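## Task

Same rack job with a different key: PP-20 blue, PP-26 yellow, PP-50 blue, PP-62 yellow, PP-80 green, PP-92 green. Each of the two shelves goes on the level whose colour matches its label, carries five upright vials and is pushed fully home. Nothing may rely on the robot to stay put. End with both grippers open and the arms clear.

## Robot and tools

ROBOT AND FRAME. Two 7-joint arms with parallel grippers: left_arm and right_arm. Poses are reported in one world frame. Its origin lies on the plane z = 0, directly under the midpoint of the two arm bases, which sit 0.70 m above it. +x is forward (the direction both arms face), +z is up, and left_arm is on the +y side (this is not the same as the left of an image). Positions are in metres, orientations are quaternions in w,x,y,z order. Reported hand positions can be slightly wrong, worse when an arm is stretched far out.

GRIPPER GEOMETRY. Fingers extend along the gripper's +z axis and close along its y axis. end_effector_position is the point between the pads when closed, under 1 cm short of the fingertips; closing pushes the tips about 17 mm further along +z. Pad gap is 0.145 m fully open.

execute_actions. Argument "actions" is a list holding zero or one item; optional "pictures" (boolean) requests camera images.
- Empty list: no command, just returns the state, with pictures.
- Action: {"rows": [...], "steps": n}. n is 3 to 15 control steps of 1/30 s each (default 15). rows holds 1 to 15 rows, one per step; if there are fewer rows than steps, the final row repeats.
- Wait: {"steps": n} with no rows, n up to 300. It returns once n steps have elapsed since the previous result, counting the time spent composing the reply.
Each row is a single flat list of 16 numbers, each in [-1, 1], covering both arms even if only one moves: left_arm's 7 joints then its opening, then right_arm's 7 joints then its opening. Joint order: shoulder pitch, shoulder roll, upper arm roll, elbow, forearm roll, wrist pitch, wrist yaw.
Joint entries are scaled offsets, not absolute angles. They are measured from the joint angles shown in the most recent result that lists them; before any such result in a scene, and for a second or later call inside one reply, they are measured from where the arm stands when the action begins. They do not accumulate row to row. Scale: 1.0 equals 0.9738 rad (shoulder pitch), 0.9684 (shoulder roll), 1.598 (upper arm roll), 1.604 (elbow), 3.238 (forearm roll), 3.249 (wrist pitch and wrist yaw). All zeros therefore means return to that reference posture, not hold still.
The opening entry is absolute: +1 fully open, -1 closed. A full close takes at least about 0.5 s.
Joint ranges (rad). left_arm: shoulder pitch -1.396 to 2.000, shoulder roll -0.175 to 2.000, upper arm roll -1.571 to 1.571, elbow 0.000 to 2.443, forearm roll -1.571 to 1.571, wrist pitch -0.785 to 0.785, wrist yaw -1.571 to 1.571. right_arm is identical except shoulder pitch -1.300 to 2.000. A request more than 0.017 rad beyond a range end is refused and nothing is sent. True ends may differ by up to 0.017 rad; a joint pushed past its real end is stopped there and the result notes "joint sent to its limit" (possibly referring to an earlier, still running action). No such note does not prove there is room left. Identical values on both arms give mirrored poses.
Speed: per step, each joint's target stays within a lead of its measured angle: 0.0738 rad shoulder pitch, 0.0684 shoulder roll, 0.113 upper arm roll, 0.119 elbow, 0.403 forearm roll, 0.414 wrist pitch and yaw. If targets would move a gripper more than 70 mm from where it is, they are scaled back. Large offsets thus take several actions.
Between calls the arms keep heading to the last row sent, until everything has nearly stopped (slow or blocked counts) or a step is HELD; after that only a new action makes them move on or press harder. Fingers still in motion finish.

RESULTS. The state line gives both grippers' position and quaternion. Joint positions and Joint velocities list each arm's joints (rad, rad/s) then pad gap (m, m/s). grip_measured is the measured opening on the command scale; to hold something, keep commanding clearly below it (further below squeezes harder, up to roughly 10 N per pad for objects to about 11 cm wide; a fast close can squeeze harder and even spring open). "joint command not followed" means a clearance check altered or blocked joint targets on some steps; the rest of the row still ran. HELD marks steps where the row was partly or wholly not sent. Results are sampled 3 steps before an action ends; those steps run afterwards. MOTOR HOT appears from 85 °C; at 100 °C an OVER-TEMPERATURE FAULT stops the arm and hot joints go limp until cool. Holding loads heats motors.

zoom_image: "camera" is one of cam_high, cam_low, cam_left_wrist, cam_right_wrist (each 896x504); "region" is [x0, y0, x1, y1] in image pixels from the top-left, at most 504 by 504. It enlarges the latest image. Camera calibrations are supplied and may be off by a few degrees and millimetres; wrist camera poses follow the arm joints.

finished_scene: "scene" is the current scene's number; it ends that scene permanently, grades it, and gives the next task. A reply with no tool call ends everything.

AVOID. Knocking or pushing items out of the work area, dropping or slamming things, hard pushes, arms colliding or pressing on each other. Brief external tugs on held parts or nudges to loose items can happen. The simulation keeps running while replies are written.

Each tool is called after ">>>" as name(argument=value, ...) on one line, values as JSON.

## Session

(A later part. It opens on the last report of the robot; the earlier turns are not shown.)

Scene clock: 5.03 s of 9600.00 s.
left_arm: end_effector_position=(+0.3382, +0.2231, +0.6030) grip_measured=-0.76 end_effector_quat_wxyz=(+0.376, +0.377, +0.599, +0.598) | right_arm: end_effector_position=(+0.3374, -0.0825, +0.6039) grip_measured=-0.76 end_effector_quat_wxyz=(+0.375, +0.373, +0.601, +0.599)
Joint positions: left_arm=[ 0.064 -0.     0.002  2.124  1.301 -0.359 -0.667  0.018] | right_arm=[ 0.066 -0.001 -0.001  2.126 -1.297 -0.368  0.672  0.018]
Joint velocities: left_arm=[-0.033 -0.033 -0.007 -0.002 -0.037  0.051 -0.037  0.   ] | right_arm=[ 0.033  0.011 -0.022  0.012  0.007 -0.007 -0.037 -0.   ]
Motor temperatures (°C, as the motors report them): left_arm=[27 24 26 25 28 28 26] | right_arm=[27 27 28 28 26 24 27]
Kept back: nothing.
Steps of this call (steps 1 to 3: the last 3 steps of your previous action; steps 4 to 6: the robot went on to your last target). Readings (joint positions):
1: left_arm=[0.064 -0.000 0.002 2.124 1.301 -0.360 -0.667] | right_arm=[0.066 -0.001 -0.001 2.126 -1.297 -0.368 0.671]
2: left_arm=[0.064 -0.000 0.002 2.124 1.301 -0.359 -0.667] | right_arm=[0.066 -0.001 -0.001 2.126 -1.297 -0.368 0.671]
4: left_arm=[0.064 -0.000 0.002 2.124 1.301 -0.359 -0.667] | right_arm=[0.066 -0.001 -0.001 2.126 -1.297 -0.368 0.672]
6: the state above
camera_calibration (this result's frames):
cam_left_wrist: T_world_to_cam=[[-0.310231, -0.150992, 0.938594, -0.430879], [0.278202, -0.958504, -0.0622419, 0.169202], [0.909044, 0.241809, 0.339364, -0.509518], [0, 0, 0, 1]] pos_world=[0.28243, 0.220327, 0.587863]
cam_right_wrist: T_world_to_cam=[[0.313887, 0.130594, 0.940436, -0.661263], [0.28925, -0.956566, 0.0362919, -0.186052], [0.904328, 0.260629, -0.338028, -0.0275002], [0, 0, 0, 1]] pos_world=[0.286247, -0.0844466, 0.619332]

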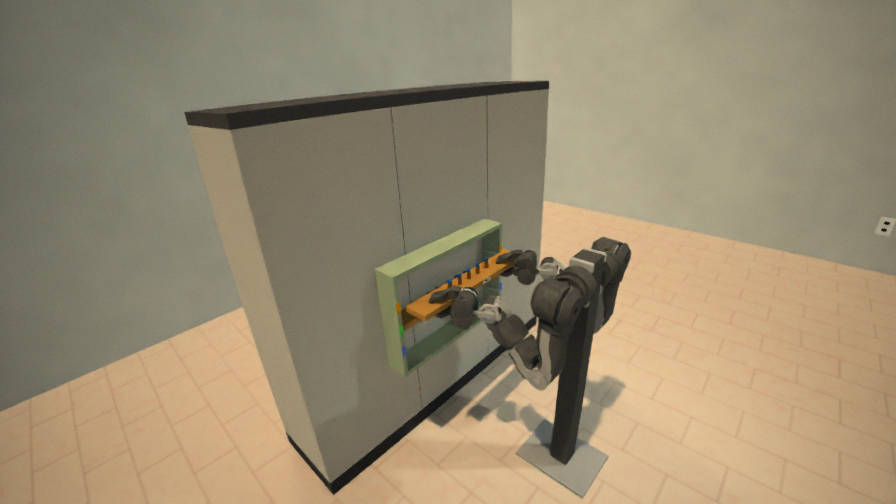

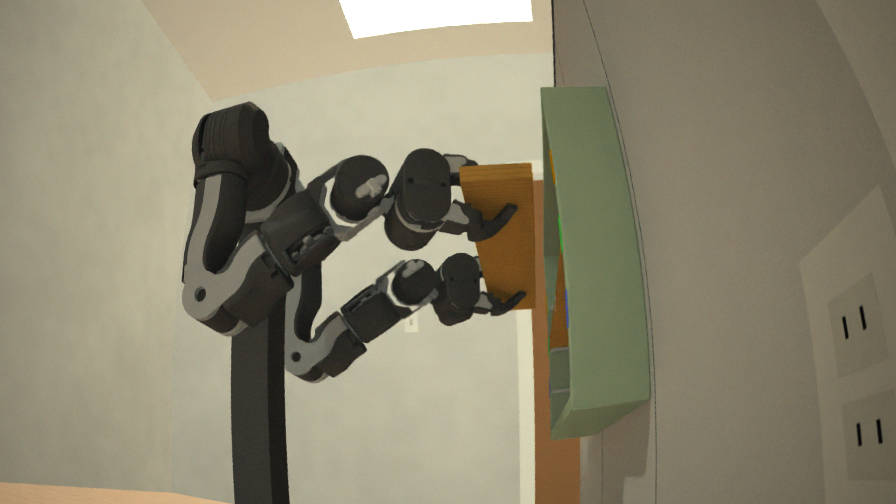

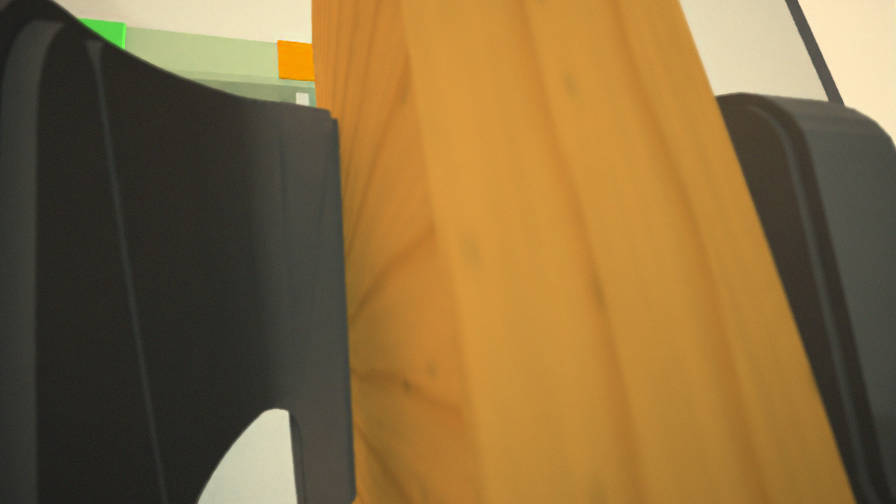

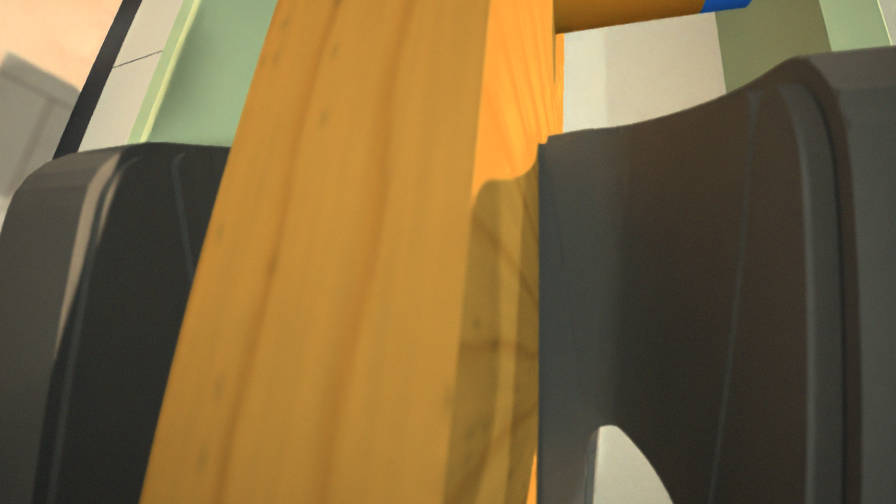

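>>> execute_actions(actions=[{"rows":[[0.001,0,0,0.001,0.001,0,0.006,-1,0.001,0,0,0.001,-0.001,0,-0.006,-1],[-0.003,0,0,-0.003,0.002,-0.001,0.013,-1,-0.003,0,0,-0.003,-0.002,-0.001,-0.013,-1],[-0.012,0,0,-0.01,0.005,-0.003,0.022,-1,-0.012,0,0,-0.01,-0.005,-0.003,-0.022,-1],[-0.023,0,0,-0.019,0.008,-0.005,0.031,-1,-0.023,0,0,-0.019,-0.008,-0.005,-0.031,-1],[-0.035,0,0,-0.029,0.012,-0.007,0.042,-1,-0.035,0,0,-0.029,-0.012,-0.007,-0.042,-1],[-0.05,0,0,-0.042,0.016,-0.01,0.053,-1,-0.05,0,0,-0.042,-0.016,-0.01,-0.053,-1],[-0.065,0,0,-0.055,0.021,-0.012,0.064,-1,-0.065,0,0,-0.055,-0.021,-0.012,-0.064,-1],[-0.081,0,0,-0.067,0.025,-0.015,0.076,-1,-0.081,0,0,-0.067,-0.025,-0.015,-0.076,-1],[-0.096,0,0,-0.08,0.03,-0.017,0.087,-1,-0.096,0,0,-0.08,-0.03,-0.017,-0.087,-1],[-0.111,0,0,-0.092,0.034,-0.018,0.097,-1,-0.111,0,0,-0.092,-0.034,-0.018,-0.097,-1],[-0.123,0,0,-0.103,0.038,-0.02,0.106,-1,-0.123,0,0,-0.103,-0.038,-0.02,-0.106,-1],[-0.134,0,0,-0.111,0.041,-0.021,0.113,-1,-0.134,0,0,-0.111,-0.041,-0.021,-0.113,-1],[-0.143,0,0,-0.119,0.043,-0.022,0.118,-1,-0.143,0,0,-0.119,-0.043,-0.022,-0.118,-1],[-0.148,0,0,-0.123,0.045,-0.022,0.12,-1,-0.148,0,0,-0.123,-0.045,-0.022,-0.12,-1],[-0.149,0,0,-0.124,0.045,-0.022,0.12,-1,-0.149,0,0,-0.124,-0.045,-0.022,-0.12,-1]]}])

>>> execute_actions(actions=[{"steps":8}])

Scene clock: 5.70 s of 9600.00 s.
left_arm: end_effector_position=(+0.3389, +0.2229, +0.5406) grip_measured=-0.76 end_effector_quat_wxyz=(+0.373, +0.382, +0.602, +0.594) | right_arm: end_effector_position=(+0.3384, -0.0830, +0.5416) grip_measured=-0.76 end_effector_quat_wxyz=(+0.371, +0.379, +0.604, +0.595)
Joint positions: left_arm=[-0.069 -0.     0.002  1.945  1.425 -0.42  -0.353  0.018] | right_arm=[-0.068 -0.001 -0.001  1.948 -1.422 -0.428  0.359  0.018]
Joint velocities: left_arm=[-0.319 -0.011 -0.027 -0.32   0.286 -0.168  0.535 -0.001] | right_arm=[-0.341 -0.055 -0.002 -0.305 -0.344 -0.125 -0.491  0.001]
Motor temperatures (°C, as the motors report them): left_arm=[27 24 26 25 28 28 26] | right_arm=[27 27 28 28 26 24 27]
Steps of this call (steps 1 to 8: the robot went on to your last target; steps 9 to 20: the first 12 steps of this action). Readings (joint positions):
9: left_arm=[0.064 -0.000 0.002 2.124 1.305 -0.359 -0.667] | right_arm=[0.066 -0.001 -0.001 2.126 -1.299 -0.368 0.671]
10: left_arm=[0.062 -0.000 0.002 2.121 1.308 -0.360 -0.656] | right_arm=[0.064 -0.001 -0.001 2.123 -1.302 -0.369 0.661]
12: left_arm=[0.046 -0.000 0.002 2.100 1.320 -0.368 -0.607] | right_arm=[0.046 -0.001 -0.001 2.101 -1.316 -0.378 0.614]
16: left_arm=[-0.016 -0.000 0.002 2.017 1.371 -0.397 -0.482] | right_arm=[-0.015 -0.001 -0.001 2.019 -1.367 -0.405 0.489]
20: the state above

Scene clock: 5.97 s of 9600.00 s.
left_arm: end_effector_position=(+0.3377, +0.2229, +0.5341) grip_measured=-0.76 end_effector_quat_wxyz=(+0.377, +0.377, +0.601, +0.596) | right_arm: end_effector_position=(+0.3372, -0.0829, +0.5353) grip_measured=-0.76 end_effector_quat_wxyz=(+0.375, +0.375, +0.602, +0.597)
Joint positions: left_arm=[-0.086 -0.     0.002  1.921  1.45  -0.428 -0.296  0.018] | right_arm=[-0.084 -0.001 -0.001  1.924 -1.447 -0.436  0.301  0.018]
Joint velocities: left_arm=[-0.011 -0.055  0.017 -0.007 -0.007 -0.066 -0.037 -0.   ] | right_arm=[ 0.011 -0.033 -0.002 -0.007 -0.022  0.007 -0.007 -0.   ]
Motor temperatures (°C, as the motors report them): left_arm=[27 24 26 25 28 28 26] | right_arm=[27 27 28 28 26 24 27]
Kept back: nothing.
Steps of this call (steps 1 to 3: the last 3 steps of your previous action; steps 4 to 8: the robot went on to your last target). Readings (joint positions):
1: left_arm=[-0.079 -0.000 0.002 1.932 1.434 -0.424 -0.331] | right_arm=[-0.077 -0.001 -0.001 1.936 -1.431 -0.432 0.336]
2: left_arm=[-0.085 -0.000 0.002 1.924 1.443 -0.426 -0.317] | right_arm=[-0.083 -0.001 -0.001 1.927 -1.439 -0.434 0.321]
4: left_arm=[-0.087 -0.000 0.002 1.921 1.449 -0.428 -0.305] | right_arm=[-0.085 -0.001 -0.001 1.924 -1.446 -0.436 0.308]
8: the state above

>>> execute_actions(actions=[{"rows":[[0.004,0,0,0.002,0,0,0.01,-1,0.004,0,0,0.002,0,0,-0.01,-1],[0.003,-0.002,0.001,-0.004,0.002,0,0.02,-1,0.003,0.002,-0.001,-0.004,-0.002,0,-0.02,-1],[0.001,-0.005,0.003,-0.016,0.005,0,0.031,-1,0.001,0.005,-0.003,-0.016,-0.005,0,-0.031,-1],[-0.001,-0.008,0.005,-0.031,0.008,0,0.043,-1,-0.001,0.008,-0.005,-0.031,-0.008,0,-0.043,-1],[-0.003,-0.012,0.007,-0.048,0.011,0.001,0.055,-1,-0.003,0.012,-0.007,-0.048,-0.011,0.001,-0.055,-1],[-0.006,-0.016,0.009,-0.068,0.015,0.002,0.067,-1,-0.006,0.016,-0.009,-0.068,-0.015,0.002,-0.067,-1],[-0.009,-0.021,0.012,-0.088,0.018,0.003,0.079,-1,-0.009,0.021,-0.012,-0.088,-0.018,0.003,-0.079,-1],[-0.012,-0.026,0.015,-0.108,0.022,0.004,0.091,-1,-0.012,0.026,-0.015,-0.108,-0.022,0.004,-0.091,-1],[-0.015,-0.03,0.018,-0.128,0.025,0.005,0.102,-1,-0.015,0.03,-0.018,-0.128,-0.025,0.005,-0.102,-1],[-0.018,-0.035,0.02,-0.148,0.028,0.007,0.111,-1,-0.018,0.035,-0.02,-0.148,-0.028,0.007,-0.111,-1],[-0.021,-0.039,0.022,-0.164,0.031,0.008,0.118,-1,-0.021,0.039,-0.022,-0.164,-0.031,0.008,-0.118,-1],[-0.023,-0.042,0.024,-0.178,0.033,0.009,0.123,-1,-0.023,0.042,-0.024,-0.178,-0.033,0.009,-0.123,-1],[-0.025,-0.045,0.026,-0.19,0.034,0.01,0.126,-1,-0.025,0.045,-0.026,-0.19,-0.034,0.01,-0.126,-1],[-0.026,-0.046,0.027,-0.196,0.035,0.01,0.126,-1,-0.026,0.046,-0.027,-0.196,-0.035,0.01,-0.126,-1],[-0.026,-0.0465,0.027,-0.198,0.035,0.01,0.126,-1,-0.026,0.0465,-0.027,-0.198,-0.035,0.01,-0.126,-1]]}])

>>> execute_actions(actions=[{"steps":8}])

Scene clock: 6.70 s of 9600.00 s.
left_arm: end_effector_position=(+0.3392, +0.2231, +0.4712) grip_measured=-0.76 end_effector_quat_wxyz=(+0.377, +0.375, +0.595, +0.602) | right_arm: end_effector_position=(+0.3392, -0.0839, +0.4706) grip_measured=-0.76 end_effector_quat_wxyz=(+0.376, +0.375, +0.599, +0.600)
Joint positions: left_arm=[-0.11  -0.041  0.038  1.636  1.552 -0.408  0.059  0.018] | right_arm=[-0.11   0.041 -0.037  1.639 -1.553 -0.412 -0.048  0.018]
Joint velocities: left_arm=[-0.121  0.011  0.061 -0.54   0.227  0.168  0.359 -0.001] | right_arm=[-0.077  0.033 -0.071 -0.51  -0.256  0.037 -0.432  0.001]
Motor temperatures (°C, as the motors report them): left_arm=[27 24 26 25 28 28 26] | right_arm=[27 27 28 28 26 24 27]
Steps of this call (steps 1 to 10: the robot went on to your last target; steps 11 to 22: the first 12 steps of this action). Readings (joint positions):
11: left_arm=[-0.086 -0.000 0.002 1.921 1.452 -0.428 -0.291] | right_arm=[-0.084 -0.001 -0.001 1.924 -1.450 -0.436 0.296]
12: left_arm=[-0.086 -0.001 0.002 1.917 1.456 -0.428 -0.271] | right_arm=[-0.084 0.000 -0.001 1.921 -1.454 -0.436 0.278]
14: left_arm=[-0.085 -0.008 0.007 1.881 1.469 -0.428 -0.205] | right_arm=[-0.084 0.007 -0.007 1.882 -1.468 -0.436 0.215]
18: left_arm=[-0.098 -0.025 0.024 1.751 1.513 -0.422 -0.062] | right_arm=[-0.097 0.025 -0.022 1.753 -1.514 -0.428 0.074]
22: the state above

Scene clock: 6.97 s of 9600.00 s.
left_arm: end_effector_position=(+0.3375, +0.2230, +0.4608) grip_measured=-0.76 end_effector_quat_wxyz=(+0.376, +0.377, +0.598, +0.600) | right_arm: end_effector_position=(+0.3375, -0.0842, +0.4609) grip_measured=-0.76 end_effector_quat_wxyz=(+0.374, +0.376, +0.600, +0.598)
Joint positions: left_arm=[-0.115 -0.045  0.044  1.599  1.567 -0.402  0.097  0.018] | right_arm=[-0.115  0.045 -0.042  1.603 -1.566 -0.406 -0.087  0.018]
Joint velocities: left_arm=[-0.033 -0.055 -0.007  0.007 -0.066 -0.051  0.022  0.   ] | right_arm=[ 0.033  0.033 -0.007 -0.002  0.037 -0.007 -0.037  0.   ]
Motor temperatures (°C, as the motors report them): left_arm=[27 24 26 25 28 28 26] | right_arm=[27 27 28 28 26 24 27]
Kept back: nothing.
Steps of this call (steps 1 to 3: the last 3 steps of your previous action; steps 4 to 8: the robot went on to your last target). Readings (joint positions):
1: left_arm=[-0.113 -0.044 0.042 1.617 1.558 -0.405 0.075] | right_arm=[-0.112 0.044 -0.039 1.620 -1.559 -0.409 -0.066]
2: left_arm=[-0.115 -0.045 0.043 1.604 1.563 -0.403 0.082] | right_arm=[-0.113 0.045 -0.041 1.608 -1.563 -0.408 -0.074]
4: left_arm=[-0.116 -0.045 0.044 1.599 1.567 -0.402 0.089] | right_arm=[-0.115 0.045 -0.042 1.603 -1.566 -0.407 -0.081]
8: the state above

>>> execute_actions(actions=[{"rows":[[0.007,0,0,0,-0.002,0,0.003,-1,0.007,0,0,0,0.002,0,-0.005,-1],[0.017,0,0.001,-0.005,-0.002,0,0.003,-1,0.017,0,-0.001,-0.005,0.002,0,-0.005,-1],[0.033,0,0.001,-0.014,-0.002,0,0.003,-1,0.033,0,-0.001,-0.014,0.002,0,-0.005,-1],[0.053,0,0.002,-0.026,-0.002,0,0.003,-1,0.053,0,-0.002,-0.026,0.002,0,-0.005,-1],[0.077,0,0.003,-0.041,-0.003,0,0.003,-1,0.077,0,-0.003,-0.041,0.003,0,-0.005,-1],[0.102,0,0.004,-0.057,-0.003,0,0.003,-1,0.102,0,-0.004,-0.057,0.003,0,-0.005,-1],[0.128,0,0.005,-0.073,-0.003,0,0.004,-1,0.128,0,-0.005,-0.073,0.003,0,-0.006,-1],[0.152,0,0.006,-0.089,-0.003,0,0.004,-1,0.152,0,-0.006,-0.089,0.003,0,-0.006,-1],[0.171,0,0.006,-0.102,-0.004,0,0.005,-1,0.171,0,-0.006,-0.102,0.004,0,-0.007,-1],[0.187,0,0.007,-0.112,-0.004,0,0.005,-1,0.187,0,-0.007,-0.112,0.004,0,-0.007,-1],[0.197,0,0.007,-0.118,-0.004,0,0.005,-1,0.197,0,-0.007,-0.118,0.004,0,-0.007,-1],[0.201,0,0.007,-0.121,-0.004,0,0.005,-1,0.201,0,-0.007,-0.121,0.004,0,-0.007,-1]]}])

>>> execute_actions(actions=[{"steps":6}], pictures=true)

Scene clock: 7.57 s of 9600.00 s.
left_arm: end_effector_position=(+0.3798, +0.2232, +0.4603) grip_measured=-0.76 end_effector_quat_wxyz=(+0.377, +0.375, +0.598, +0.600) | right_arm: end_effector_position=(+0.3798, -0.0847, +0.4606) grip_measured=-0.76 end_effector_quat_wxyz=(+0.377, +0.375, +0.600, +0.598)
Joint positions: left_arm=[ 0.078 -0.045  0.054  1.406  1.559 -0.402  0.1    0.018] | right_arm=[ 0.078  0.046 -0.051  1.41  -1.561 -0.405 -0.094  0.018]
Joint velocities: left_arm=[ 0.077  0.033 -0.002 -0.076 -0.022  0.022  0.022  0.   ] | right_arm=[ 0.099  0.011 -0.017 -0.071 -0.007  0.051 -0.007 -0.   ]
Motor temperatures (°C, as the motors report them): left_arm=[27 24 26 25 28 28 26] | right_arm=[27 27 28 28 26 24 27]
Steps of this call (steps 1 to 6: the robot went on to your last target; steps 7 to 18: the first 12 steps of this action). Readings (joint positions):
7: left_arm=[-0.115 -0.045 0.044 1.599 1.567 -0.402 0.097] | right_arm=[-0.115 0.045 -0.042 1.603 -1.566 -0.406 -0.087]
8: left_arm=[-0.108 -0.045 0.045 1.593 1.566 -0.402 0.097] | right_arm=[-0.109 0.045 -0.042 1.598 -1.566 -0.406 -0.087]
10: left_arm=[-0.072 -0.045 0.045 1.558 1.565 -0.402 0.096] | right_arm=[-0.073 0.046 -0.043 1.563 -1.566 -0.407 -0.088]
14: left_arm=[0.030 -0.045 0.052 1.460 1.562 -0.402 0.099] | right_arm=[0.031 0.046 -0.049 1.465 -1.563 -0.405 -0.092]
18: the state above

Scene clock: 7.77 s of 9600.00 s.
left_arm: end_effector_position=(+0.3798, +0.2232, +0.4599) grip_measured=-0.76 end_effector_quat_wxyz=(+0.376, +0.376, +0.598, +0.600) | right_arm: end_effector_position=(+0.3799, -0.0846, +0.4604) grip_measured=-0.76 end_effector_quat_wxyz=(+0.377, +0.375, +0.600, +0.598)
Joint positions: left_arm=[ 0.078 -0.045  0.054  1.405  1.559 -0.402  0.1    0.018] | right_arm=[ 0.078  0.046 -0.051  1.41  -1.561 -0.405 -0.094  0.018]
Joint velocities: left_arm=[ 0.055 -0.011  0.007  0.007 -0.037  0.022  0.037 -0.   ] | right_arm=[-0.055  0.033  0.007 -0.007  0.066  0.022 -0.095  0.   ]
Motor temperatures (°C, as the motors report them): left_arm=[27 24 26 25 28 28 26] | right_arm=[27 27 28 28 26 24 27]
Kept back: nothing.
Steps of this call (steps 1 to 3: the last 3 steps of your previous action; steps 4 to 6: the robot went on to your last target). Readings (joint positions):
1: left_arm=[0.078 -0.045 0.054 1.405 1.559 -0.402 0.100] | right_arm=[0.078 0.046 -0.051 1.410 -1.561 -0.405 -0.094]
2: left_arm=[0.078 -0.045 0.054 1.405 1.559 -0.402 0.100] | right_arm=[0.078 0.046 -0.051 1.410 -1.561 -0.405 -0.094]
4: left_arm=[0.078 -0.045 0.054 1.405 1.559 -0.402 0.100] | right_arm=[0.078 0.046 -0.051 1.410 -1.561 -0.405 -0.094]
6: the state above
camera_calibration (this result's frames):
cam_left_wrist: T_world_to_cam=[[-0.313579, -0.154049, 0.936983, -0.280941], [0.281, -0.957611, -0.0633981, 0.148026], [0.907032, 0.243412, 0.343575, -0.500323], [0, 0, 0, 1]] pos_world=[0.324116, 0.220257, 0.44452]
cam_right_wrist: T_world_to_cam=[[0.314313, 0.128824, 0.940538, -0.539719], [0.283607, -0.958247, 0.0364728, -0.193137], [0.905966, 0.255279, -0.337725, -0.115052], [0, 0, 0, 1]] pos_world=[0.328649, -0.0861738, 0.475815]

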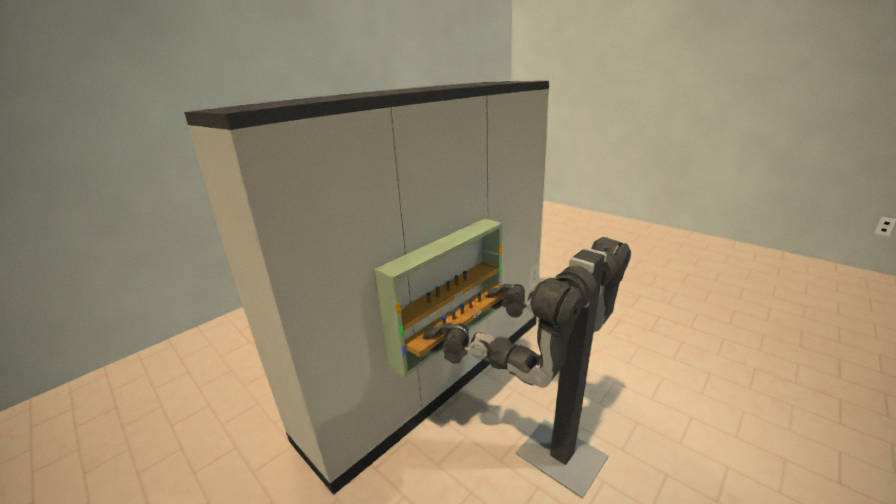

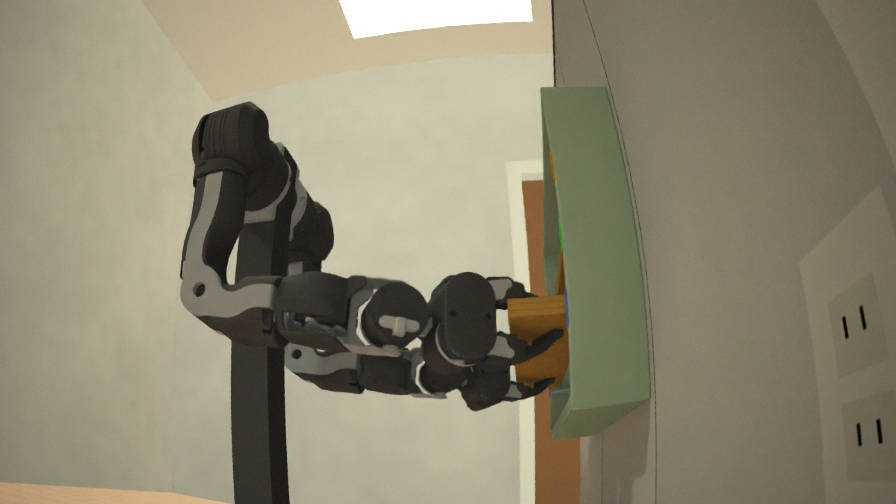

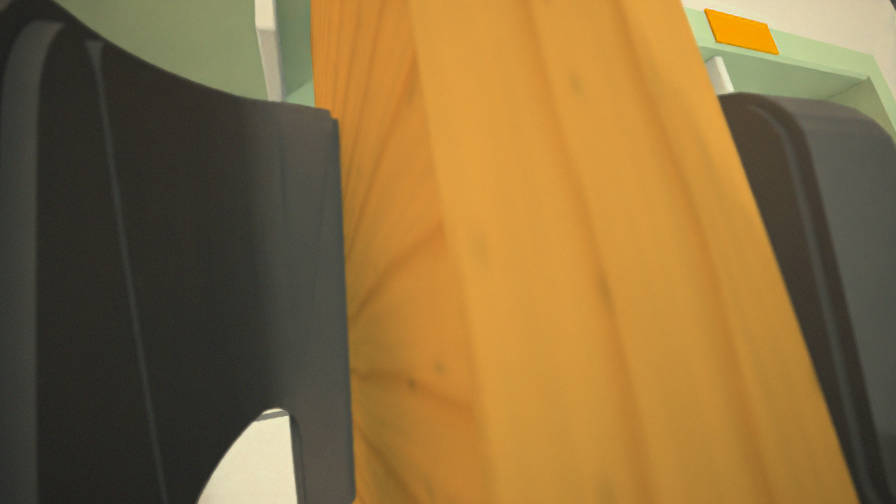

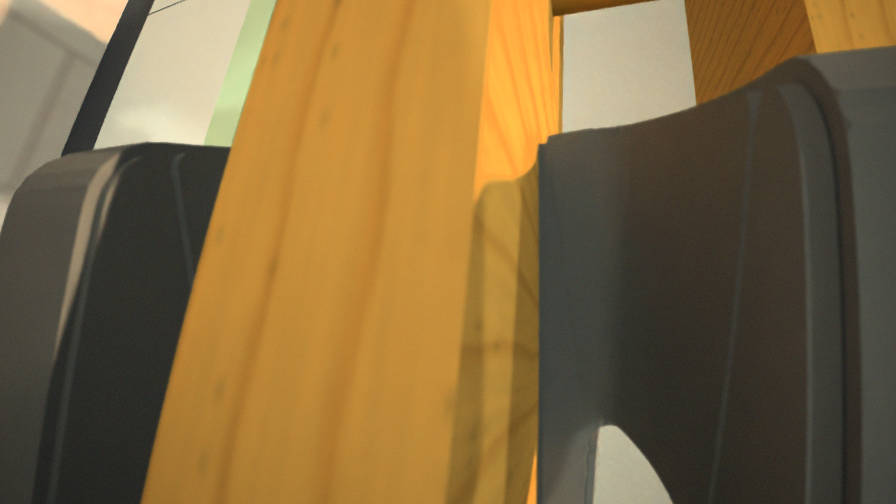

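>>> execute_actions(actions=[{"rows":[[0.006,0,0,-0.002,0,0,0.005,-1,0.006,0,0,-0.002,0,0,-0.007,-1],[0.018,0,0.001,-0.012,0,0.001,0.008,-1,0.018,0,-0.001,-0.012,0,0.001,-0.01,-1],[0.037,-0.001,0.003,-0.028,0,0.002,0.011,-1,0.037,0.001,-0.003,-0.028,0,0.002,-0.013,-1],[0.06,-0.001,0.005,-0.047,0,0.002,0.014,-1,0.06,0.001,-0.005,-0.047,0,0.002,-0.016,-1],[0.087,-0.002,0.007,-0.069,0,0.003,0.018,-1,0.087,0.002,-0.007,-0.069,0,0.003,-0.02,-1],[0.116,-0.002,0.009,-0.094,0,0.004,0.021,-1,0.116,0.002,-0.009,-0.094,0,0.004,-0.023,-1],[0.145,-0.003,0.012,-0.118,0.001,0.005,0.025,-1,0.145,0.003,-0.012,-0.118,-0.001,0.005,-0.027,-1],[0.174,-0.003,0.014,-0.143,0.001,0.006,0.028,-1,0.174,0.003,-0.014,-0.143,-0.001,0.006,-0.03,-1],[0.201,-0.004,0.016,-0.165,0.001,0.007,0.031,-1,0.201,0.004,-0.016,-0.165,-0.001,0.007,-0.033,-1],[0.225,-0.004,0.018,-0.185,0.002,0.008,0.033,-1,0.225,0.004,-0.018,-0.185,-0.001,0.008,-0.035,-1],[0.243,-0.005,0.02,-0.201,0.002,0.008,0.035,-1,0.243,0.005,-0.02,-0.201,-0.001,0.008,-0.037,-1],[0.257,-0.005,0.021,-0.212,0.002,0.008,0.035,-1,0.257,0.005,-0.021,-0.212,-0.001,0.008,-0.037,-1],[0.264,-0.005,0.022,-0.219,0.002,0.008,0.035,-1,0.264,0.005,-0.022,-0.219,-0.001,0.008,-0.037,-1],[0.267,-0.005,0.022,-0.221,0.002,0.008,0.035,-1,0.267,0.005,-0.022,-0.221,-0.001,0.008,-0.037,-1]]}])

>>> execute_actions(actions=[{"steps":7}], pictures=true)

Scene clock: 8.50 s of 9600.00 s.
left_arm: end_effector_position=(+0.4311, +0.2230, +0.4520) grip_measured=-0.76 end_effector_quat_wxyz=(+0.379, +0.377, +0.597, +0.598) | right_arm: end_effector_position=(+0.4313, -0.0863, +0.4533) grip_measured=-0.76 end_effector_quat_wxyz=(+0.380, +0.378, +0.595, +0.599)
Joint positions: left_arm=[ 0.328 -0.049  0.087  1.068  1.57  -0.383  0.196  0.018] | right_arm=[ 0.326  0.052 -0.083  1.074 -1.566 -0.385 -0.195  0.018]
Joint velocities: left_arm=[ 0.231 -0.033  0.042 -0.364  0.022  0.007  0.051  0.002] | right_arm=[ 0.297 -0.077 -0.037 -0.374 -0.007 -0.007 -0.066  0.002]
Motor temperatures (°C, as the motors report them): left_arm=[27 24 26 26 29 28 26] | right_arm=[27 27 28 28 26 24 27]
Steps of this call (steps 1 to 10: the robot went on to your last target; steps 11 to 22: the first 12 steps of this action). Readings (joint positions):
11: left_arm=[0.079 -0.045 0.054 1.404 1.560 -0.402 0.101] | right_arm=[0.078 0.046 -0.051 1.408 -1.563 -0.405 -0.096]
12: left_arm=[0.085 -0.045 0.055 1.391 1.561 -0.402 0.107] | right_arm=[0.085 0.046 -0.051 1.396 -1.563 -0.405 -0.102]
14: left_arm=[0.127 -0.046 0.060 1.330 1.563 -0.400 0.120] | right_arm=[0.125 0.047 -0.057 1.335 -1.566 -0.402 -0.116]
18: left_arm=[0.245 -0.047 0.075 1.181 1.565 -0.391 0.163] | right_arm=[0.244 0.050 -0.071 1.185 -1.566 -0.392 -0.159]
22: the state above

Scene clock: 8.73 s of 9600.00 s.
left_arm: end_effector_position=(+0.4330, +0.2229, +0.4519) grip_measured=-0.76 end_effector_quat_wxyz=(+0.379, +0.377, +0.596, +0.599) | right_arm: end_effector_position=(+0.4332, -0.0862, +0.4532) grip_measured=-0.76 end_effector_quat_wxyz=(+0.380, +0.377, +0.595, +0.599)
Joint positions: left_arm=[ 0.338 -0.049  0.088  1.053  1.57  -0.382  0.203  0.018] | right_arm=[ 0.336  0.052 -0.085  1.059 -1.566 -0.384 -0.202  0.018]
Joint velocities: left_arm=[ 0.011  0.033 -0.012  0.007 -0.037  0.007 -0.022  0.   ] | right_arm=[-0.055  0.011  0.007  0.002 -0.007  0.007  0.051 -0.   ]
Motor temperatures (°C, as the motors report them): left_arm=[27 24 26 26 29 28 26] | right_arm=[27 27 28 28 26 24 28]
Kept back: nothing.
Steps of this call (steps 1 to 3: the last 3 steps of your previous action; steps 4 to 7: the robot went on to your last target). Readings (joint positions):
1: left_arm=[0.335 -0.049 0.088 1.057 1.570 -0.383 0.199] | right_arm=[0.334 0.052 -0.084 1.063 -1.566 -0.384 -0.198]
2: left_arm=[0.338 -0.049 0.088 1.054 1.570 -0.382 0.202] | right_arm=[0.336 0.052 -0.085 1.059 -1.566 -0.384 -0.200]
4: left_arm=[0.338 -0.049 0.088 1.053 1.570 -0.382 0.203] | right_arm=[0.336 0.052 -0.085 1.059 -1.566 -0.384 -0.202]
7: the state above
camera_calibration (this result's frames):
cam_left_wrist: T_world_to_cam=[[-0.316816, -0.151995, 0.936229, -0.255571], [0.27486, -0.959434, -0.0627505, 0.135102], [0.907788, 0.237451, 0.345741, -0.545792], [0, 0, 0, 1]] pos_world=[0.377361, 0.220375, 0.436454]
cam_right_wrist: T_world_to_cam=[[0.310052, 0.11956, 0.943172, -0.549628], [0.273833, -0.96125, 0.0318337, -0.203454], [0.91043, 0.248401, -0.330777, -0.17104], [0, 0, 0, 1]] pos_world=[0.381846, -0.0873698, 0.468295]

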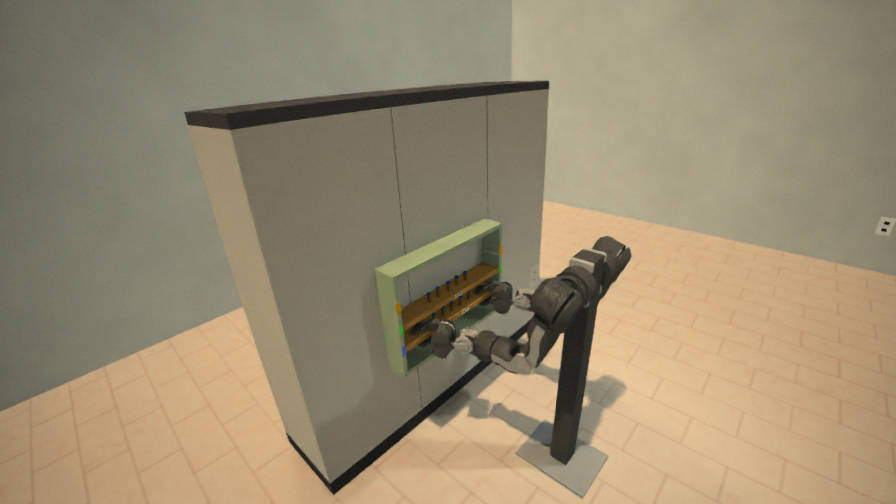

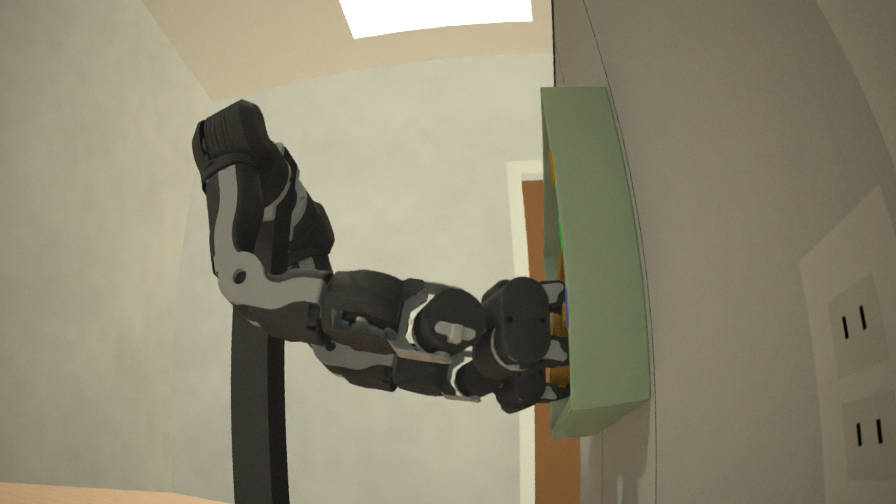

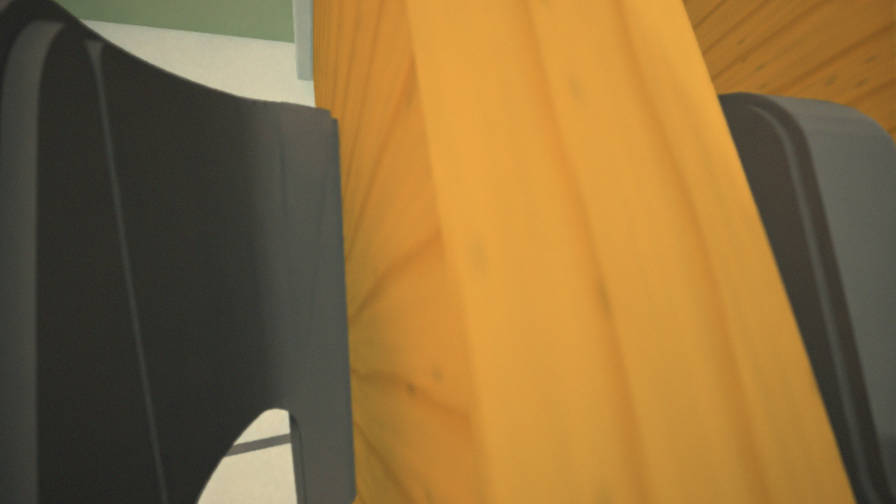

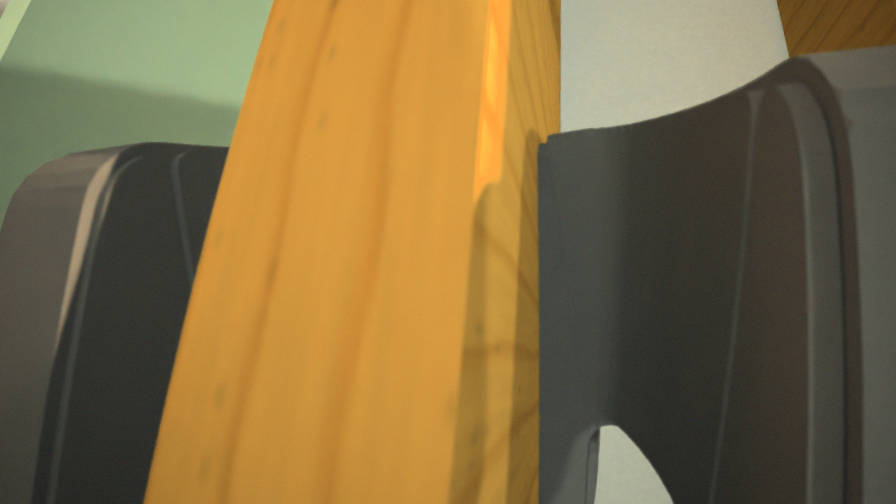

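>>> execute_actions(actions=[{"rows":[[0,0,0,0,0,0,0,-0.8,0,0,0,0,0,0,0,-0.8],[0,0,0,0,0,0,0,-0.72,0,0,0,0,0,0,0,-0.72],[0,0,0,0,0,0,0,-0.62,0,0,0,0,0,0,0,-0.62],[0,0,0,0,0,0,0,-0.45,0,0,0,0,0,0,0,-0.45],[0,0,0,0,0,0,0,-0.4,0,0,0,0,0,0,0,-0.4],[-0.02,0,-0.001,0.016,0,0,-0.002,-0.4,-0.02,0,0.001,0.016,0,0,0.002,-0.4],[-0.06,0,-0.003,0.046,0,0,-0.005,-0.4,-0.06,0,0.003,0.046,0,0,0.005,-0.4],[-0.105,0,-0.006,0.079,0,0,-0.008,-0.4,-0.105,0,0.006,0.079,0,0,0.008,-0.4],[-0.15,0,-0.008,0.112,0,0,-0.011,-0.4,-0.15,0,0.008,0.112,0,0,0.011,-0.4],[-0.195,0,-0.01,0.144,0,0,-0.014,-0.4,-0.195,0,0.01,0.144,0,0,0.014,-0.4],[-0.24,0,-0.013,0.175,0,0,-0.017,-0.4,-0.24,0,0.013,0.175,0,0,0.017,-0.4],[-0.285,0,-0.015,0.206,0,0,-0.019,-0.4,-0.285,0,0.015,0.206,0,0,0.019,-0.4],[-0.33,0,-0.017,0.236,0,0,-0.021,-0.4,-0.33,0,0.017,0.236,0,0,0.021,-0.4],[-0.37,0,-0.019,0.262,0,0,-0.023,-0.4,-0.37,0,0.019,0.262,0,0,0.023,-0.4],[-0.39,0,-0.02,0.275,0,0,-0.023,-0.4,-0.39,0,0.02,0.275,0,0,0.023,-0.4]]}])

>>> execute_actions(actions=[{"steps":7}])

Scene clock: 9.40 s of 9600.00 s.
left_arm: end_effector_position=(+0.3735, +0.2237, +0.4458) grip_measured=-0.40 end_effector_quat_wxyz=(+0.375, +0.381, +0.597, +0.598) | right_arm: end_effector_position=(+0.3735, -0.0853, +0.4477) grip_measured=-0.40 end_effector_quat_wxyz=(+0.377, +0.381, +0.596, +0.599)
Joint positions: left_arm=[ 0.055 -0.048  0.067  1.37   1.572 -0.382  0.154  0.045] | right_arm=[ 0.053  0.052 -0.064  1.376 -1.566 -0.384 -0.153  0.045]
Joint velocities: left_arm=[-0.978  0.011 -0.1    1.277 -0.037 -0.007 -0.037  0.   ] | right_arm=[-1.044  0.055  0.081  1.282 -0.022 -0.007  0.007  0.   ]
Motor temperatures (°C, as the motors report them): left_arm=[27 24 26 26 29 28 26] | right_arm=[27 27 28 28 26 24 28]
Steps of this call (steps 1 to 8: the robot went on to your last target; steps 9 to 20: the first 12 steps of this action). Readings (joint positions):
9: left_arm=[0.338 -0.049 0.088 1.053 1.572 -0.382 0.203] | right_arm=[0.336 0.052 -0.085 1.059 -1.566 -0.384 -0.202]
10: left_arm=[0.338 -0.049 0.088 1.053 1.572 -0.382 0.203] | right_arm=[0.336 0.052 -0.085 1.059 -1.566 -0.384 -0.202]
12: left_arm=[0.338 -0.049 0.088 1.053 1.572 -0.382 0.203] | right_arm=[0.336 0.052 -0.085 1.059 -1.566 -0.384 -0.202]
16: left_arm=[0.246 -0.049 0.081 1.179 1.570 -0.381 0.191] | right_arm=[0.248 0.052 -0.077 1.186 -1.565 -0.383 -0.191]
20: the state above

Scene clock: 9.63 s of 9600.00 s.
left_arm: end_effector_position=(+0.3535, +0.2230, +0.4534) grip_measured=-0.40 end_effector_quat_wxyz=(+0.379, +0.379, +0.595, +0.599) | right_arm: end_effector_position=(+0.3536, -0.0860, +0.4554) grip_measured=-0.40 end_effector_quat_wxyz=(+0.381, +0.378, +0.593, +0.600)
Joint positions: left_arm=[-0.041 -0.048  0.058  1.494  1.571 -0.383  0.134  0.045] | right_arm=[-0.042  0.052 -0.055  1.501 -1.566 -0.384 -0.133  0.045]
Joint velocities: left_arm=[-0.011  0.033 -0.012  0.022 -0.037 -0.037 -0.095  0.   ] | right_arm=[ 0.033  0.011 -0.007  0.002  0.022 -0.022 -0.007  0.   ]
Motor temperatures (°C, as the motors report them): left_arm=[27 24 26 26 29 28 26] | right_arm=[27 27 28 28 26 24 28]
Kept back: nothing.
Steps of this call (steps 1 to 3: the last 3 steps of your previous action; steps 4 to 7: the robot went on to your last target). Readings (joint positions):
1: left_arm=[0.015 -0.048 0.064 1.421 1.572 -0.382 0.147] | right_arm=[0.012 0.052 -0.060 1.427 -1.566 -0.384 -0.146]
2: left_arm=[-0.022 -0.048 0.060 1.468 1.571 -0.382 0.142] | right_arm=[-0.024 0.052 -0.057 1.473 -1.566 -0.384 -0.141]
4: left_arm=[-0.052 -0.048 0.059 1.495 1.571 -0.383 0.137] | right_arm=[-0.052 0.052 -0.055 1.502 -1.566 -0.384 -0.136]
7: the state above

>>> execute_actions(actions=[{"rows":[[0.003,0.003,-0.002,0.009,-0.002,-0.001,-0.01,-0.4,0.003,-0.003,0.002,0.009,0.002,-0.001,0.01,-0.4],[0.011,0.008,-0.006,0.03,-0.006,-0.003,-0.03,-0.4,0.011,-0.008,0.006,0.03,0.006,-0.003,0.03,-0.4],[0.021,0.016,-0.012,0.058,-0.011,-0.006,-0.05,-0.4,0.021,-0.017,0.012,0.058,0.011,-0.006,0.05,-0.4],[0.032,0.025,-0.018,0.088,-0.017,-0.009,-0.07,-0.4,0.032,-0.027,0.018,0.088,0.016,-0.009,0.07,-0.4],[0.043,0.033,-0.025,0.118,-0.023,-0.012,-0.09,-0.4,0.043,-0.036,0.024,0.117,0.022,-0.012,0.09,-0.4],[0.053,0.042,-0.031,0.147,-0.029,-0.015,-0.108,-0.4,0.053,-0.045,0.029,0.145,0.027,-0.015,0.108,-0.4],[0.061,0.048,-0.035,0.168,-0.033,-0.017,-0.118,-0.4,0.061,-0.051,0.033,0.165,0.031,-0.017,0.118,-0.4],[0.064,0.05,-0.037,0.177,-0.035,-0.018,-0.121,-0.4,0.064,-0.054,0.035,0.174,0.033,-0.018,0.121,-0.4]]}])

Scene clock: 10.23 s of 9600.00 s.
left_arm: end_effector_position=(+0.3621, +0.2237, +0.5255) grip_measured=-0.40 end_effector_quat_wxyz=(+0.374, +0.377, +0.600, +0.599) | right_arm: end_effector_position=(+0.3617, -0.0830, +0.5265) grip_measured=-0.40 end_effector_quat_wxyz=(+0.375, +0.376, +0.599, +0.599)
Joint positions: left_arm=[ 0.017  0.     0.001  1.778  1.461 -0.438 -0.253  0.045] | right_arm=[ 0.017 -0.001 -0.     1.781 -1.462 -0.44   0.253  0.045]
Joint velocities: left_arm=[ 0.011 -0.011  0.022  0.007 -0.037 -0.022 -0.007 -0.   ] | right_arm=[-0.011  0.033  0.007  0.022  0.007 -0.007  0.051 -0.   ]
Motor temperatures (°C, as the motors report them): left_arm=[27 24 26 26 29 28 26] | right_arm=[27 27 28 29 26 24 27]
Steps of this call (steps 1 to 6: the robot went on to your last target; steps 7 to 18: the first 12 steps of this action). Readings (joint positions):
7: left_arm=[-0.041 -0.047 0.057 1.499 1.569 -0.383 0.121] | right_arm=[-0.042 0.051 -0.053 1.507 -1.564 -0.385 -0.121]
8: left_arm=[-0.041 -0.043 0.052 1.522 1.564 -0.386 0.083] | right_arm=[-0.041 0.047 -0.048 1.531 -1.559 -0.388 -0.082]
10: left_arm=[-0.023 -0.026 0.032 1.618 1.538 -0.400 -0.026] | right_arm=[-0.023 0.028 -0.028 1.627 -1.534 -0.402 0.026]
14: left_arm=[0.032 0.000 0.001 1.789 1.468 -0.430 -0.209] | right_arm=[0.033 -0.001 -0.001 1.791 -1.469 -0.432 0.209]
18: the state above

>>> execute_actions(actions=[{"rows":[[0.02,0,0,-0.008,0,0,0,-0.4,0.02,0,0,-0.008,0,0,0,-0.4],[0.055,0,0,-0.03,0.001,0,0.002,-0.4,0.055,0,0,-0.03,-0.001,0,-0.002,-0.4],[0.095,0,0,-0.057,0.002,0,0.004,-0.4,0.095,0,0,-0.057,-0.002,0,-0.004,-0.4],[0.135,0,0,-0.085,0.003,0,0.006,-0.4,0.135,0,0,-0.085,-0.003,0,-0.006,-0.4],[0.175,0,0,-0.114,0.004,-0.001,0.009,-0.4,0.175,0,0,-0.114,-0.004,-0.001,-0.009,-0.4],[0.215,0,0,-0.144,0.006,-0.001,0.013,-0.4,0.215,0,0,-0.144,-0.006,-0.001,-0.013,-0.4],[0.255,0,0,-0.174,0.007,-0.001,0.017,-0.4,0.255,0,0,-0.174,-0.007,-0.001,-0.017,-0.4],[0.295,0,0,-0.205,0.009,-0.002,0.02,-0.4,0.295,0,0,-0.205,-0.009,-0.002,-0.02,-0.4],[0.325,0,0,-0.229,0.01,-0.002,0.022,-0.4,0.325,0,0,-0.229,-0.01,-0.002,-0.022,-0.4],[0.343,0,0,-0.2425,0.01,-0.002,0.022,-0.4,0.343,0,0,-0.2425,-0.01,-0.002,-0.022,-0.4]]}])

>>> execute_actions(actions=[{"rows":[[0,0,0,0,0,0,0,-0.5,0,0,0,0,0,0,0,-0.5],[0,0,0,0,0,0,0,-0.58,0,0,0,0,0,0,0,-0.58],[0,0,0,0,0,0,0,-0.65,0,0,0,0,0,0,0,-0.65],[0,0,0,0,0,0,0,-0.72,0,0,0,0,0,0,0,-0.72],[0,0,0,0,0,0,0,-0.79,0,0,0,0,0,0,0,-0.79],[0,0,0,0,0,0,0,-0.88,0,0,0,0,0,0,0,-0.88],[0,0,0,0,0,0,0,-1,0,0,0,0,0,0,0,-1]],"steps":13}], pictures=true)

Scene clock: 11.00 s of 9600.00 s.
left_arm: end_effector_position=(+0.4373, +0.2235, +0.5305) grip_measured=-0.40 end_effector_quat_wxyz=(+0.378, +0.374, +0.598, +0.600) | right_arm: end_effector_position=(+0.4372, -0.0831, +0.5328) grip_measured=-0.40 end_effector_quat_wxyz=(+0.379, +0.371, +0.597, +0.601)
Joint positions: left_arm=[ 0.357  0.     0.001  1.39   1.491 -0.442 -0.188  0.045] | right_arm=[ 0.358 -0.001 -0.     1.394 -1.492 -0.444  0.186  0.045]
Joint velocities: left_arm=[-0.033  0.033  0.007  0.017  0.037  0.007 -0.037 -0.   ] | right_arm=[-0.011  0.033 -0.032 -0.007  0.051 -0.051 -0.037 -0.   ]
Motor temperatures (°C, as the motors report them): left_arm=[27 24 26 26 29 28 26] | right_arm=[27 27 28 29 26 24 27]
Steps of this call (steps 1 to 3: the last 3 steps of your previous action; steps 4 to 11: the robot went on to your last target; steps 12 to 23: the first 12 steps of this action). Readings (joint positions):
12: left_arm=[0.027 0.000 0.001 1.770 1.459 -0.438 -0.254] | right_arm=[0.027 -0.001 -0.000 1.774 -1.460 -0.440 0.254]
13: left_arm=[0.056 0.000 0.001 1.740 1.461 -0.439 -0.251] | right_arm=[0.055 -0.001 -0.000 1.744 -1.462 -0.441 0.251]
15: left_arm=[0.150 0.000 0.001 1.646 1.467 -0.439 -0.244] | right_arm=[0.150 -0.001 -0.000 1.650 -1.468 -0.441 0.244]
19: left_arm=[0.301 0.000 0.001 1.456 1.482 -0.442 -0.206] | right_arm=[0.302 -0.001 -0.000 1.460 -1.483 -0.444 0.205]
23: the state above

Scene clock: 11.43 s of 9600.00 s.
left_arm: end_effector_position=(+0.4363, +0.2233, +0.5270) grip_measured=-0.76 end_effector_quat_wxyz=(+0.376, +0.376, +0.601, +0.597) | right_arm: end_effector_position=(+0.4362, -0.0832, +0.5288) grip_measured=-0.76 end_effector_quat_wxyz=(+0.377, +0.374, +0.601, +0.597)
Joint positions: left_arm=[ 0.351 -0.     0.001  1.389  1.494 -0.442 -0.19   0.018] | right_arm=[ 0.352 -0.001 -0.     1.394 -1.496 -0.444  0.192  0.018]
Joint velocities: left_arm=[ 0.033 -0.011  0.007 -0.002 -0.066  0.022  0.051  0.   ] | right_arm=[-0.033 -0.011 -0.002  0.002  0.051 -0.037  0.007 -0.   ]
Motor temperatures (°C, as the motors report them): left_arm=[27 24 26 26 29 28 26] | right_arm=[27 27 28 29 26 24 27]
Steps of this call (steps 1 to 3: the last 3 steps of your previous action; steps 4 to 13: the first 10 steps of this action, its rows measured from where the robot was after step 3). Readings (joint positions):
3: left_arm=[0.352 0.000 0.001 1.390 1.492 -0.442 -0.187] | right_arm=[0.353 -0.001 -0.000 1.394 -1.493 -0.444 0.186]
4: left_arm=[0.352 0.000 0.001 1.390 1.492 -0.442 -0.187] | right_arm=[0.353 -0.001 -0.000 1.394 -1.493 -0.444 0.186]
5: left_arm=[0.352 0.000 0.001 1.390 1.492 -0.442 -0.187] | right_arm=[0.353 -0.001 -0.000 1.394 -1.493 -0.444 0.186]
7: left_arm=[0.352 0.000 0.001 1.390 1.492 -0.442 -0.187] | right_arm=[0.353 -0.001 -0.000 1.394 -1.493 -0.444 0.188]
11: left_arm=[0.351 -0.000 0.001 1.389 1.494 -0.442 -0.190] | right_arm=[0.352 -0.001 -0.000 1.394 -1.496 -0.444 0.192]
13: the state above
camera_calibration (this result's frames):
cam_left_wrist: T_world_to_cam=[[-0.309329, -0.146919, 0.939537, -0.330923], [0.280225, -0.958206, -0.0575782, 0.133869], [0.908729, 0.245472, 0.337571, -0.572716], [0, 0, 0, 1]] pos_world=[0.380566, 0.22024, 0.511955]
cam_right_wrist: T_world_to_cam=[[0.313525, 0.133223, 0.940188, -0.621005], [0.284336, -0.957852, 0.0409077, -0.212936], [0.90601, 0.254504, -0.338191, -0.143197], [0, 0, 0, 1]] pos_world=[0.384984, -0.0847853, 0.544144]

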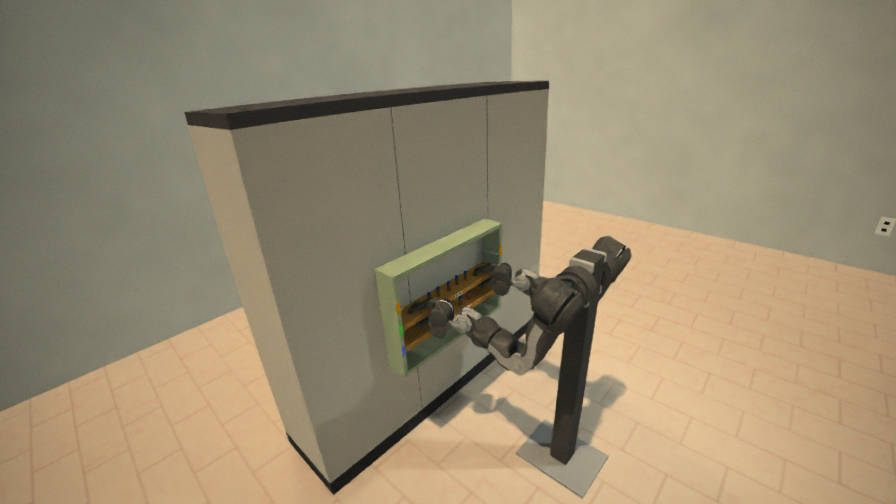

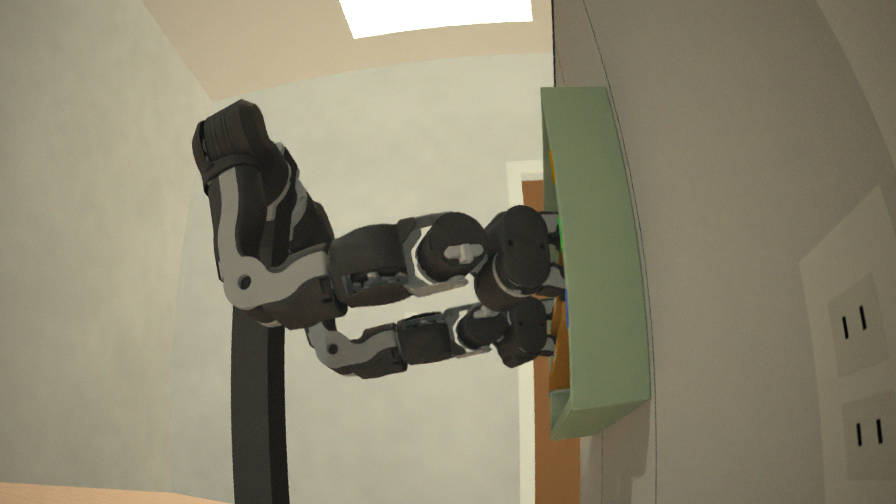

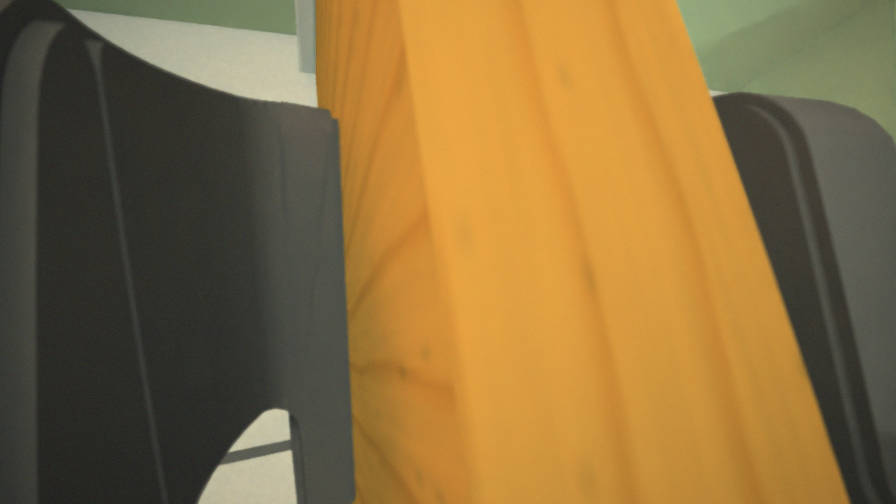

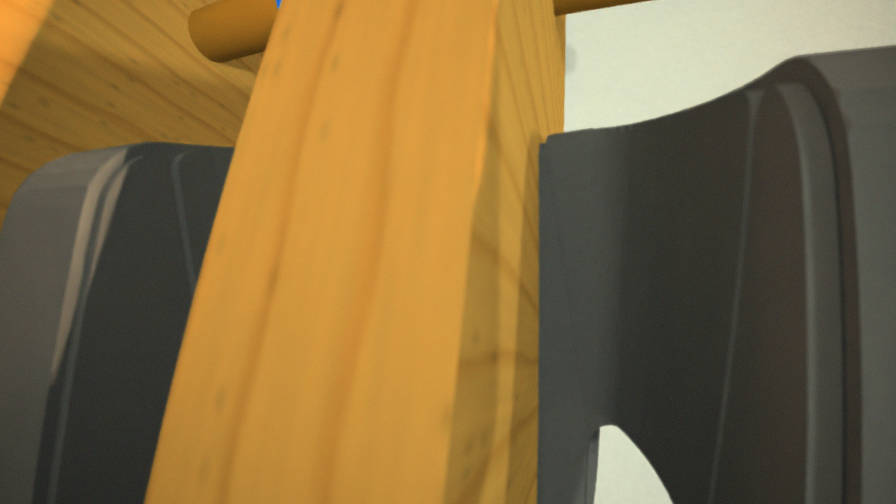

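>>> execute_actions(actions=[{"rows":[[0,0,0,0.006,-0.002,0,0,-1,0,0,0,0.006,0.002,0,0,-1],[-0.009,0,0,0.016,-0.003,0,-0.003,-1,-0.009,0,0,0.016,0.003,0,0.003,-1],[-0.026,0,0,0.033,-0.005,0.001,-0.007,-1,-0.026,0,0,0.033,0.005,0.001,0.007,-1],[-0.047,0,0,0.053,-0.008,0.001,-0.012,-1,-0.047,0,0,0.053,0.008,0.001,0.012,-1],[-0.072,0,0,0.077,-0.011,0.002,-0.018,-1,-0.072,0,0,0.077,0.011,0.002,0.018,-1],[-0.099,0,0,0.103,-0.013,0.003,-0.023,-1,-0.099,0,0,0.103,0.013,0.003,0.023,-1],[-0.126,0,0,0.129,-0.016,0.003,-0.028,-1,-0.126,0,0,0.129,0.016,0.003,0.028,-1],[-0.151,0,0,0.153,-0.018,0.004,-0.032,-1,-0.151,0,0,0.153,0.018,0.004,0.032,-1],[-0.171,0,0,0.173,-0.02,0.005,-0.036,-1,-0.171,0,0,0.173,0.02,0.005,0.036,-1],[-0.188,0,0,0.189,-0.021,0.005,-0.038,-1,-0.188,0,0,0.189,0.021,0.005,0.038,-1],[-0.198,0,0,0.199,-0.021,0.005,-0.0385,-1,-0.198,0,0,0.199,0.021,0.005,0.0385,-1],[-0.202,0,0,0.203,-0.021,0.005,-0.0385,-1,-0.202,0,0,0.203,0.021,0.005,0.0385,-1]]}])

>>> execute_actions(actions=[{"steps":5}])

Scene clock: 12.13 s of 9600.00 s.
left_arm: end_effector_position=(+0.3881, +0.2230, +0.5438) grip_measured=-0.76 end_effector_quat_wxyz=(+0.378, +0.375, +0.597, +0.600) | right_arm: end_effector_position=(+0.3876, -0.0827, +0.5443) grip_measured=-0.76 end_effector_quat_wxyz=(+0.377, +0.372, +0.600, +0.600)
Joint positions: left_arm=[ 0.153 -0.     0.001  1.71   1.435 -0.427 -0.315  0.018] | right_arm=[ 0.153 -0.001 -0.     1.713 -1.436 -0.435  0.32   0.018]
Joint velocities: left_arm=[-0.055 -0.033 -0.007  0.09  -0.066  0.095 -0.066  0.   ] | right_arm=[ 0.055  0.055  0.012  0.081  0.051 -0.022  0.022 -0.   ]
Motor temperatures (°C, as the motors report them): left_arm=[27 24 26 26 29 28 26] | right_arm=[28 27 28 29 26 24 28]
Steps of this call (steps 1 to 3: the last 3 steps of your previous action; steps 4 to 9: the robot went on to your last target; steps 10 to 21: the first 12 steps of this action). Readings (joint positions):
10: left_arm=[0.351 -0.000 0.001 1.390 1.494 -0.442 -0.191] | right_arm=[0.352 -0.001 -0.000 1.395 -1.496 -0.444 0.194]
11: left_arm=[0.345 -0.000 0.001 1.402 1.493 -0.442 -0.199] | right_arm=[0.346 -0.001 -0.000 1.407 -1.494 -0.444 0.201]
13: left_arm=[0.305 -0.000 0.001 1.464 1.483 -0.440 -0.219] | right_arm=[0.309 -0.001 -0.000 1.469 -1.485 -0.443 0.222]
17: left_arm=[0.200 -0.000 0.001 1.622 1.452 -0.432 -0.283] | right_arm=[0.201 -0.001 -0.000 1.627 -1.454 -0.438 0.287]
21: the state above

Scene clock: 12.30 s of 9600.00 s.
left_arm: end_effector_position=(+0.3882, +0.2229, +0.5430) grip_measured=-0.76 end_effector_quat_wxyz=(+0.377, +0.376, +0.598, +0.598) | right_arm: end_effector_position=(+0.3876, -0.0828, +0.5439) grip_measured=-0.76 end_effector_quat_wxyz=(+0.376, +0.373, +0.600, +0.599)
Joint positions: left_arm=[ 0.153 -0.     0.001  1.711  1.435 -0.426 -0.32   0.018] | right_arm=[ 0.153 -0.001 -0.     1.714 -1.435 -0.434  0.325  0.018]
Joint velocities: left_arm=[ 0.055 -0.055  0.017 -0.017 -0.022 -0.007 -0.022 -0.   ] | right_arm=[-0.033 -0.011 -0.007 -0.002  0.066 -0.11  -0.007 -0.   ]
Motor temperatures (°C, as the motors report them): left_arm=[27 24 26 26 29 28 26] | right_arm=[28 27 28 29 26 24 28]
Kept back: nothing.
Steps of this call (steps 1 to 3: the last 3 steps of your previous action; steps 4 to 5: the robot went on to your last target). Readings (joint positions):
1: left_arm=[0.153 -0.000 0.001 1.711 1.435 -0.427 -0.316] | right_arm=[0.153 -0.001 -0.000 1.714 -1.435 -0.435 0.321]
2: left_arm=[0.153 -0.000 0.001 1.711 1.435 -0.426 -0.319] | right_arm=[0.153 -0.001 -0.000 1.714 -1.435 -0.434 0.324]
4: left_arm=[0.153 -0.000 0.001 1.711 1.435 -0.426 -0.320] | right_arm=[0.153 -0.001 -0.000 1.714 -1.435 -0.434 0.325]
5: the state above


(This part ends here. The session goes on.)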